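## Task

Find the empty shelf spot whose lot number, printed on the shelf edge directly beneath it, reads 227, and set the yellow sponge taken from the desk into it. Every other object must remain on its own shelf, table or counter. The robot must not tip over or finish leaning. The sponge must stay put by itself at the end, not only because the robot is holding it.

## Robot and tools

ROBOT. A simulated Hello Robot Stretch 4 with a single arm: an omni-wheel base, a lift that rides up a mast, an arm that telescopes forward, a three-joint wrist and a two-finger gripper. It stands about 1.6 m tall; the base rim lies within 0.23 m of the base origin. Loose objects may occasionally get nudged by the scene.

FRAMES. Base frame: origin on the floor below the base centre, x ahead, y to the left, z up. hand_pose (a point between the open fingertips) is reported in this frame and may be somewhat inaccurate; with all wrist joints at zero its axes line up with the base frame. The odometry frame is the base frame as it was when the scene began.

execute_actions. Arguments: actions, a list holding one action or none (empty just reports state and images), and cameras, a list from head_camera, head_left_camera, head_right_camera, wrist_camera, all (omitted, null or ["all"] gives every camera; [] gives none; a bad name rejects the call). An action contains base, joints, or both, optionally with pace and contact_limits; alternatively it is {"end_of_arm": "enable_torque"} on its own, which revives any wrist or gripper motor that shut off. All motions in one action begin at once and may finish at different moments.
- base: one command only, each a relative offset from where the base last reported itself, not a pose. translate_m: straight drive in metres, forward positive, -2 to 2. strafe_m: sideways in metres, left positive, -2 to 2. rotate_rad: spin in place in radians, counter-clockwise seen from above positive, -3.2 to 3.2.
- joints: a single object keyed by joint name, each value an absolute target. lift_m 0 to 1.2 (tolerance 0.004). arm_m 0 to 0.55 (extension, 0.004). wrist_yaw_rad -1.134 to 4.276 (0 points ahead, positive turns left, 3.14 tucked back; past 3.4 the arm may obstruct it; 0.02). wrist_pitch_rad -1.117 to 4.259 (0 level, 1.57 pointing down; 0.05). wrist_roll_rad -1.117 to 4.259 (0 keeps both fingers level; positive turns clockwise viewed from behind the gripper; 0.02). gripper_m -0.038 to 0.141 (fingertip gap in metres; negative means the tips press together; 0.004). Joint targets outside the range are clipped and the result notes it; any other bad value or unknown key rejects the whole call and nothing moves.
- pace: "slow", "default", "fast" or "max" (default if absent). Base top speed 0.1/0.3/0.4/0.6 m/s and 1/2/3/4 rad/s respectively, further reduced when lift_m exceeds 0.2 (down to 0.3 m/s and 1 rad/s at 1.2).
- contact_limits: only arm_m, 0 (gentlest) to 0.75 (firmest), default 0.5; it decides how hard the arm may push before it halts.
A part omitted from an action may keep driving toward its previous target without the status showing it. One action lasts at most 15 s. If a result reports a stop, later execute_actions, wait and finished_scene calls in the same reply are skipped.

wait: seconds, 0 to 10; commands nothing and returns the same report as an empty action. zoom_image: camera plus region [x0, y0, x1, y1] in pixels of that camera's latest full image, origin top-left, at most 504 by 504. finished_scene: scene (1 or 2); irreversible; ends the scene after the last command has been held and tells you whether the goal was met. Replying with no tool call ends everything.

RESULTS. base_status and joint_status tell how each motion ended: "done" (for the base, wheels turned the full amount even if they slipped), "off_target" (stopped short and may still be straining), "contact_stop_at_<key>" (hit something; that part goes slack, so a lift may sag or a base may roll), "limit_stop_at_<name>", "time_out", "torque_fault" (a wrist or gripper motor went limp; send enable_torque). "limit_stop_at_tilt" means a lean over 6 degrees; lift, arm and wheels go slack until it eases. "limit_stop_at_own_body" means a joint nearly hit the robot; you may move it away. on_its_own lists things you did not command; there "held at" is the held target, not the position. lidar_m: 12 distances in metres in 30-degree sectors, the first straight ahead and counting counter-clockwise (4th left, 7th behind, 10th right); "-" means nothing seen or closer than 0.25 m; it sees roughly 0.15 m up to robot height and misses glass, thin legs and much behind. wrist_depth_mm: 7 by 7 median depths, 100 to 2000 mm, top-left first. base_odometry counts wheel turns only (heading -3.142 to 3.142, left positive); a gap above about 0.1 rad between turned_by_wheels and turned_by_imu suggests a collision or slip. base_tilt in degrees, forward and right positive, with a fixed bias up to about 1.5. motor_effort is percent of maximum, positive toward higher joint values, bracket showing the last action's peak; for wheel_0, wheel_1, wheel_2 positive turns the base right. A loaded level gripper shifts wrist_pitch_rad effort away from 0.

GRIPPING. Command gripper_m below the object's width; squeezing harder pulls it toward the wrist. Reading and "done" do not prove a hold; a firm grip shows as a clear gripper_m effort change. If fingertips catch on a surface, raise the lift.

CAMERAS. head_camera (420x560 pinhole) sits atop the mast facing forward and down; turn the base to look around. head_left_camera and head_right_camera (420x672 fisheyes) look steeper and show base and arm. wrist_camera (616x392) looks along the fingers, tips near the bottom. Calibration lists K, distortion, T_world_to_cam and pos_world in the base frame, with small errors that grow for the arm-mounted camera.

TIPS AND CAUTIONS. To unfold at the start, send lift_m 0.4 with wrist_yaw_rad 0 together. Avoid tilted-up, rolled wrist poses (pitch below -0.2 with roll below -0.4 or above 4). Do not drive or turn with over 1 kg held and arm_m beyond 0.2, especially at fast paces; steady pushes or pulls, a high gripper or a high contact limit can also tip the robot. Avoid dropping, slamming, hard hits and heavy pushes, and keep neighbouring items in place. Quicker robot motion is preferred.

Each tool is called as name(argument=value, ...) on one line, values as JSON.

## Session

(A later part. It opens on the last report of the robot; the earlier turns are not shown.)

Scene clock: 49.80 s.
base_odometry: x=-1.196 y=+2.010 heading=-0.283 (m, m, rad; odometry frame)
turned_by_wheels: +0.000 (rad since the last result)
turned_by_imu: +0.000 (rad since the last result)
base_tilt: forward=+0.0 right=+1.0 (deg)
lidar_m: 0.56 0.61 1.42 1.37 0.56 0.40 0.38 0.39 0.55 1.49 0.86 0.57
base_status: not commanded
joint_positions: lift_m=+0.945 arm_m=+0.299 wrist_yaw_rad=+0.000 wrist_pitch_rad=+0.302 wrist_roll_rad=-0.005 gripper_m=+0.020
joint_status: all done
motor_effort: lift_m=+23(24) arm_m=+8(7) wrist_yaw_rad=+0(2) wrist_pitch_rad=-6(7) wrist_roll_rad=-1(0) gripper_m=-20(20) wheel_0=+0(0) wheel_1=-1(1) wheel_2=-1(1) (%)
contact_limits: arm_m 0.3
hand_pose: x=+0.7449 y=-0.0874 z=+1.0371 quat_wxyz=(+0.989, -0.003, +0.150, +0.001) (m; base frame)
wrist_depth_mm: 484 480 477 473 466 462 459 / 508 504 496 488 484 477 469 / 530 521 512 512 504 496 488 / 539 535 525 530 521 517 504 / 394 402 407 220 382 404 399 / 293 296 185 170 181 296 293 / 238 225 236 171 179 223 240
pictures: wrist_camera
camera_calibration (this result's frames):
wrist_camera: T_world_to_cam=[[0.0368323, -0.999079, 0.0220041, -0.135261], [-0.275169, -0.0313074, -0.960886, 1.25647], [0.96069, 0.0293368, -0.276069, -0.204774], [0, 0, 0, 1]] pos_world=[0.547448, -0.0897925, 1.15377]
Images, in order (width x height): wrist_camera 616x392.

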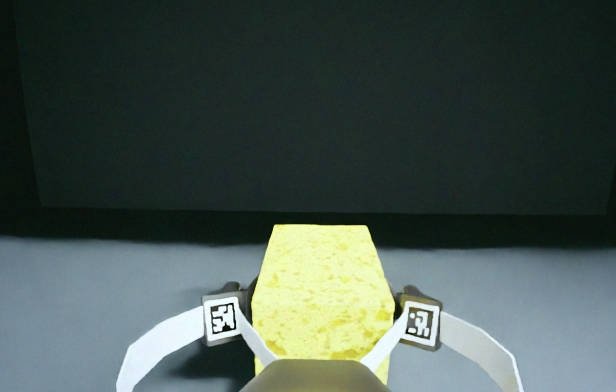

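execute_actions(actions=[{"joints":{"lift_m":0.917}}], cameras=[])

execute_actions(actions=[{"joints":{"gripper_m":0.095}}], cameras=["wrist_camera"])

execute_actions(actions=[{"joints":{"arm_m":0.05,"lift_m":0.935},"pace":"fast"}], cameras=["wrist_camera","head_camera"])

Scene clock: 51.23 s.
base_odometry: x=-1.196 y=+2.010 heading=-0.283 (m, m, rad; odometry frame)
turned_by_wheels: +0.000 (rad since the last result)
turned_by_imu: +0.000 (rad since the last result)
base_tilt: forward=+0.0 right=+1.0 (deg)
lidar_m: 0.57 0.59 1.44 1.35 0.55 0.41 0.37 0.39 0.56 1.55 0.85 0.61
base_status: not commanded
joint_positions: lift_m=+0.917 arm_m=+0.299 wrist_yaw_rad=+0.000 wrist_pitch_rad=+0.302 wrist_roll_rad=-0.005 gripper_m=+0.020
joint_status: all done
motor_effort: lift_m=+16(21) arm_m=+8(8) wrist_yaw_rad=+0(2) wrist_pitch_rad=-6(6) wrist_roll_rad=+0(1) gripper_m=-20(18) wheel_0=+1(0) wheel_1=-1(1) wheel_2=-1(1) (%)
hand_pose: x=+0.7449 y=-0.0874 z=+1.0097 quat_wxyz=(+0.989, -0.003, +0.150, +0.001) (m; base frame)
wrist_depth_mm: 484 480 477 473 466 462 455 / 500 500 492 492 484 477 473 / 521 525 508 508 504 500 492 / 517 512 512 508 512 508 508 / 332 334 336 220 317 336 334 / 243 248 186 169 181 248 245 / 199 188 197 171 178 186 -
pictures: none
No camera images: the call's "cameras" was empty. Leave "cameras" out to get every camera's image.

Scene clock: 52.80 s.
base_odometry: x=-1.196 y=+2.010 heading=-0.283 (m, m, rad; odometry frame)
turned_by_wheels: +0.000 (rad since the last result)
turned_by_imu: +0.000 (rad since the last result)
base_tilt: forward=+0.0 right=+1.1 (deg)
lidar_m: 0.57 0.59 1.42 1.36 0.56 0.39 0.36 0.39 0.55 1.52 0.83 0.60
base_status: not commanded
joint_positions: lift_m=+0.917 arm_m=+0.299 wrist_yaw_rad=+0.000 wrist_pitch_rad=+0.302 wrist_roll_rad=-0.005 gripper_m=+0.095
joint_status: all done
motor_effort: lift_m=+16(16) arm_m=+8(8) wrist_yaw_rad=+1(0) wrist_pitch_rad=-6(5) wrist_roll_rad=+0(0) gripper_m=-3(19) wheel_0=+0(1) wheel_1=-1(1) wheel_2=+0(0) (%)
hand_pose: x=+0.7449 y=-0.0874 z=+1.0097 quat_wxyz=(+0.989, -0.003, +0.150, +0.001) (m; base frame)
wrist_depth_mm: 484 480 477 473 466 462 459 / 504 500 496 492 484 480 469 / 525 521 512 508 504 492 492 / 512 512 508 512 517 512 504 / 330 334 338 229 317 334 332 / 244 248 196 181 189 236 245 / 200 193 198 150 190 191 -
pictures: wrist_camera
camera_calibration (this result's frames):
wrist_camera: T_world_to_cam=[[0.0368323, -0.999079, 0.0220039, -0.134658], [-0.275171, -0.0313073, -0.960885, 1.23013], [0.960689, 0.0293367, -0.276071, -0.212341], [0, 0, 0, 1]] pos_world=[0.54745, -0.0897925, 1.12636]
Images, in order (width x height): wrist_camera 616x392.

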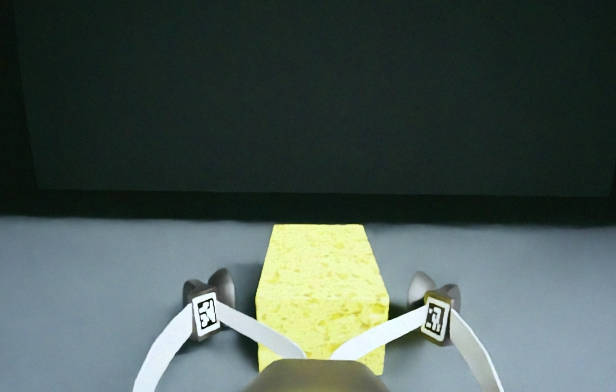

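Scene clock: 54.37 s.
base_odometry: x=-1.196 y=+2.010 heading=-0.283 (m, m, rad; odometry frame)
turned_by_wheels: +0.000 (rad since the last result)
turned_by_imu: +0.000 (rad since the last result)
base_tilt: forward=+0.0 right=+1.1 (deg)
lidar_m: 0.57 0.61 1.43 1.36 0.53 0.39 0.36 0.38 0.56 1.50 0.84 0.58
base_status: not commanded
joint_positions: lift_m=+0.935 arm_m=+0.051 wrist_yaw_rad=+0.000 wrist_pitch_rad=+0.302 wrist_roll_rad=-0.005 gripper_m=+0.095
joint_status: all done
motor_effort: lift_m=+23(24) arm_m=-8(7) wrist_yaw_rad=+0(2) wrist_pitch_rad=-7(7) wrist_roll_rad=+1(1) gripper_m=-2(2) wheel_0=+0(0) wheel_1=-1(1) wheel_2=-1(1) (%)
hand_pose: x=+0.4978 y=-0.0875 z=+1.0271 quat_wxyz=(+0.989, -0.003, +0.151, +0.000) (m; base frame)
wrist_depth_mm: 569 715 699 699 699 676 661 / 574 732 732 723 723 707 654 / 580 759 759 750 741 732 654 / 530 585 585 488 580 580 580 / 375 382 382 384 384 382 375 / 549 699 204 340 220 332 330 / 580 723 866 149 866 798 647
pictures: head_camera, wrist_camera
camera_calibration (this result's frames):
wrist_camera: T_world_to_cam=[[0.0364751, -0.999092, 0.0220007, -0.125857], [-0.275272, -0.0312085, -0.96086, 1.17887], [0.960674, 0.0289913, -0.276161, 0.0299474], [0, 0, 0, 1]] pos_world=[0.300331, -0.0898205, 1.14377]
Images, in order (width x height): head_camera 420x560, wrist_camera 616x392.

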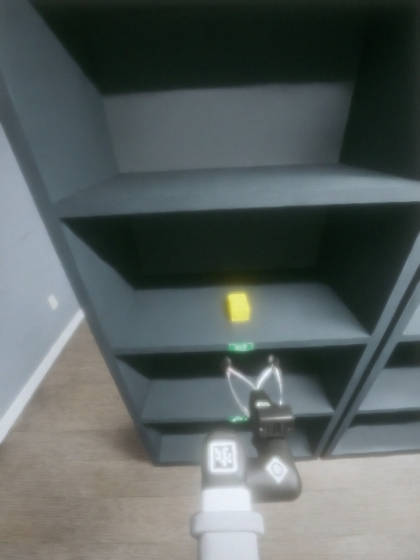

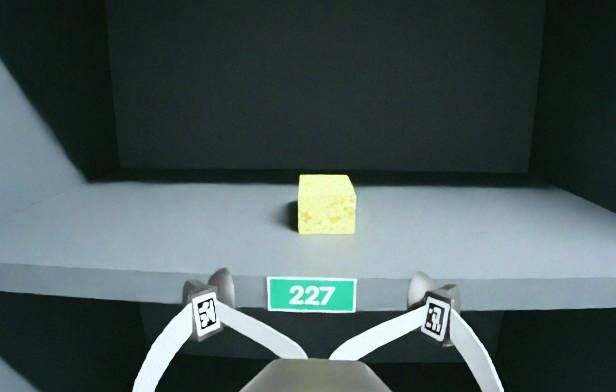

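finished_scene(scene=2)

The scene is finished: the task was done.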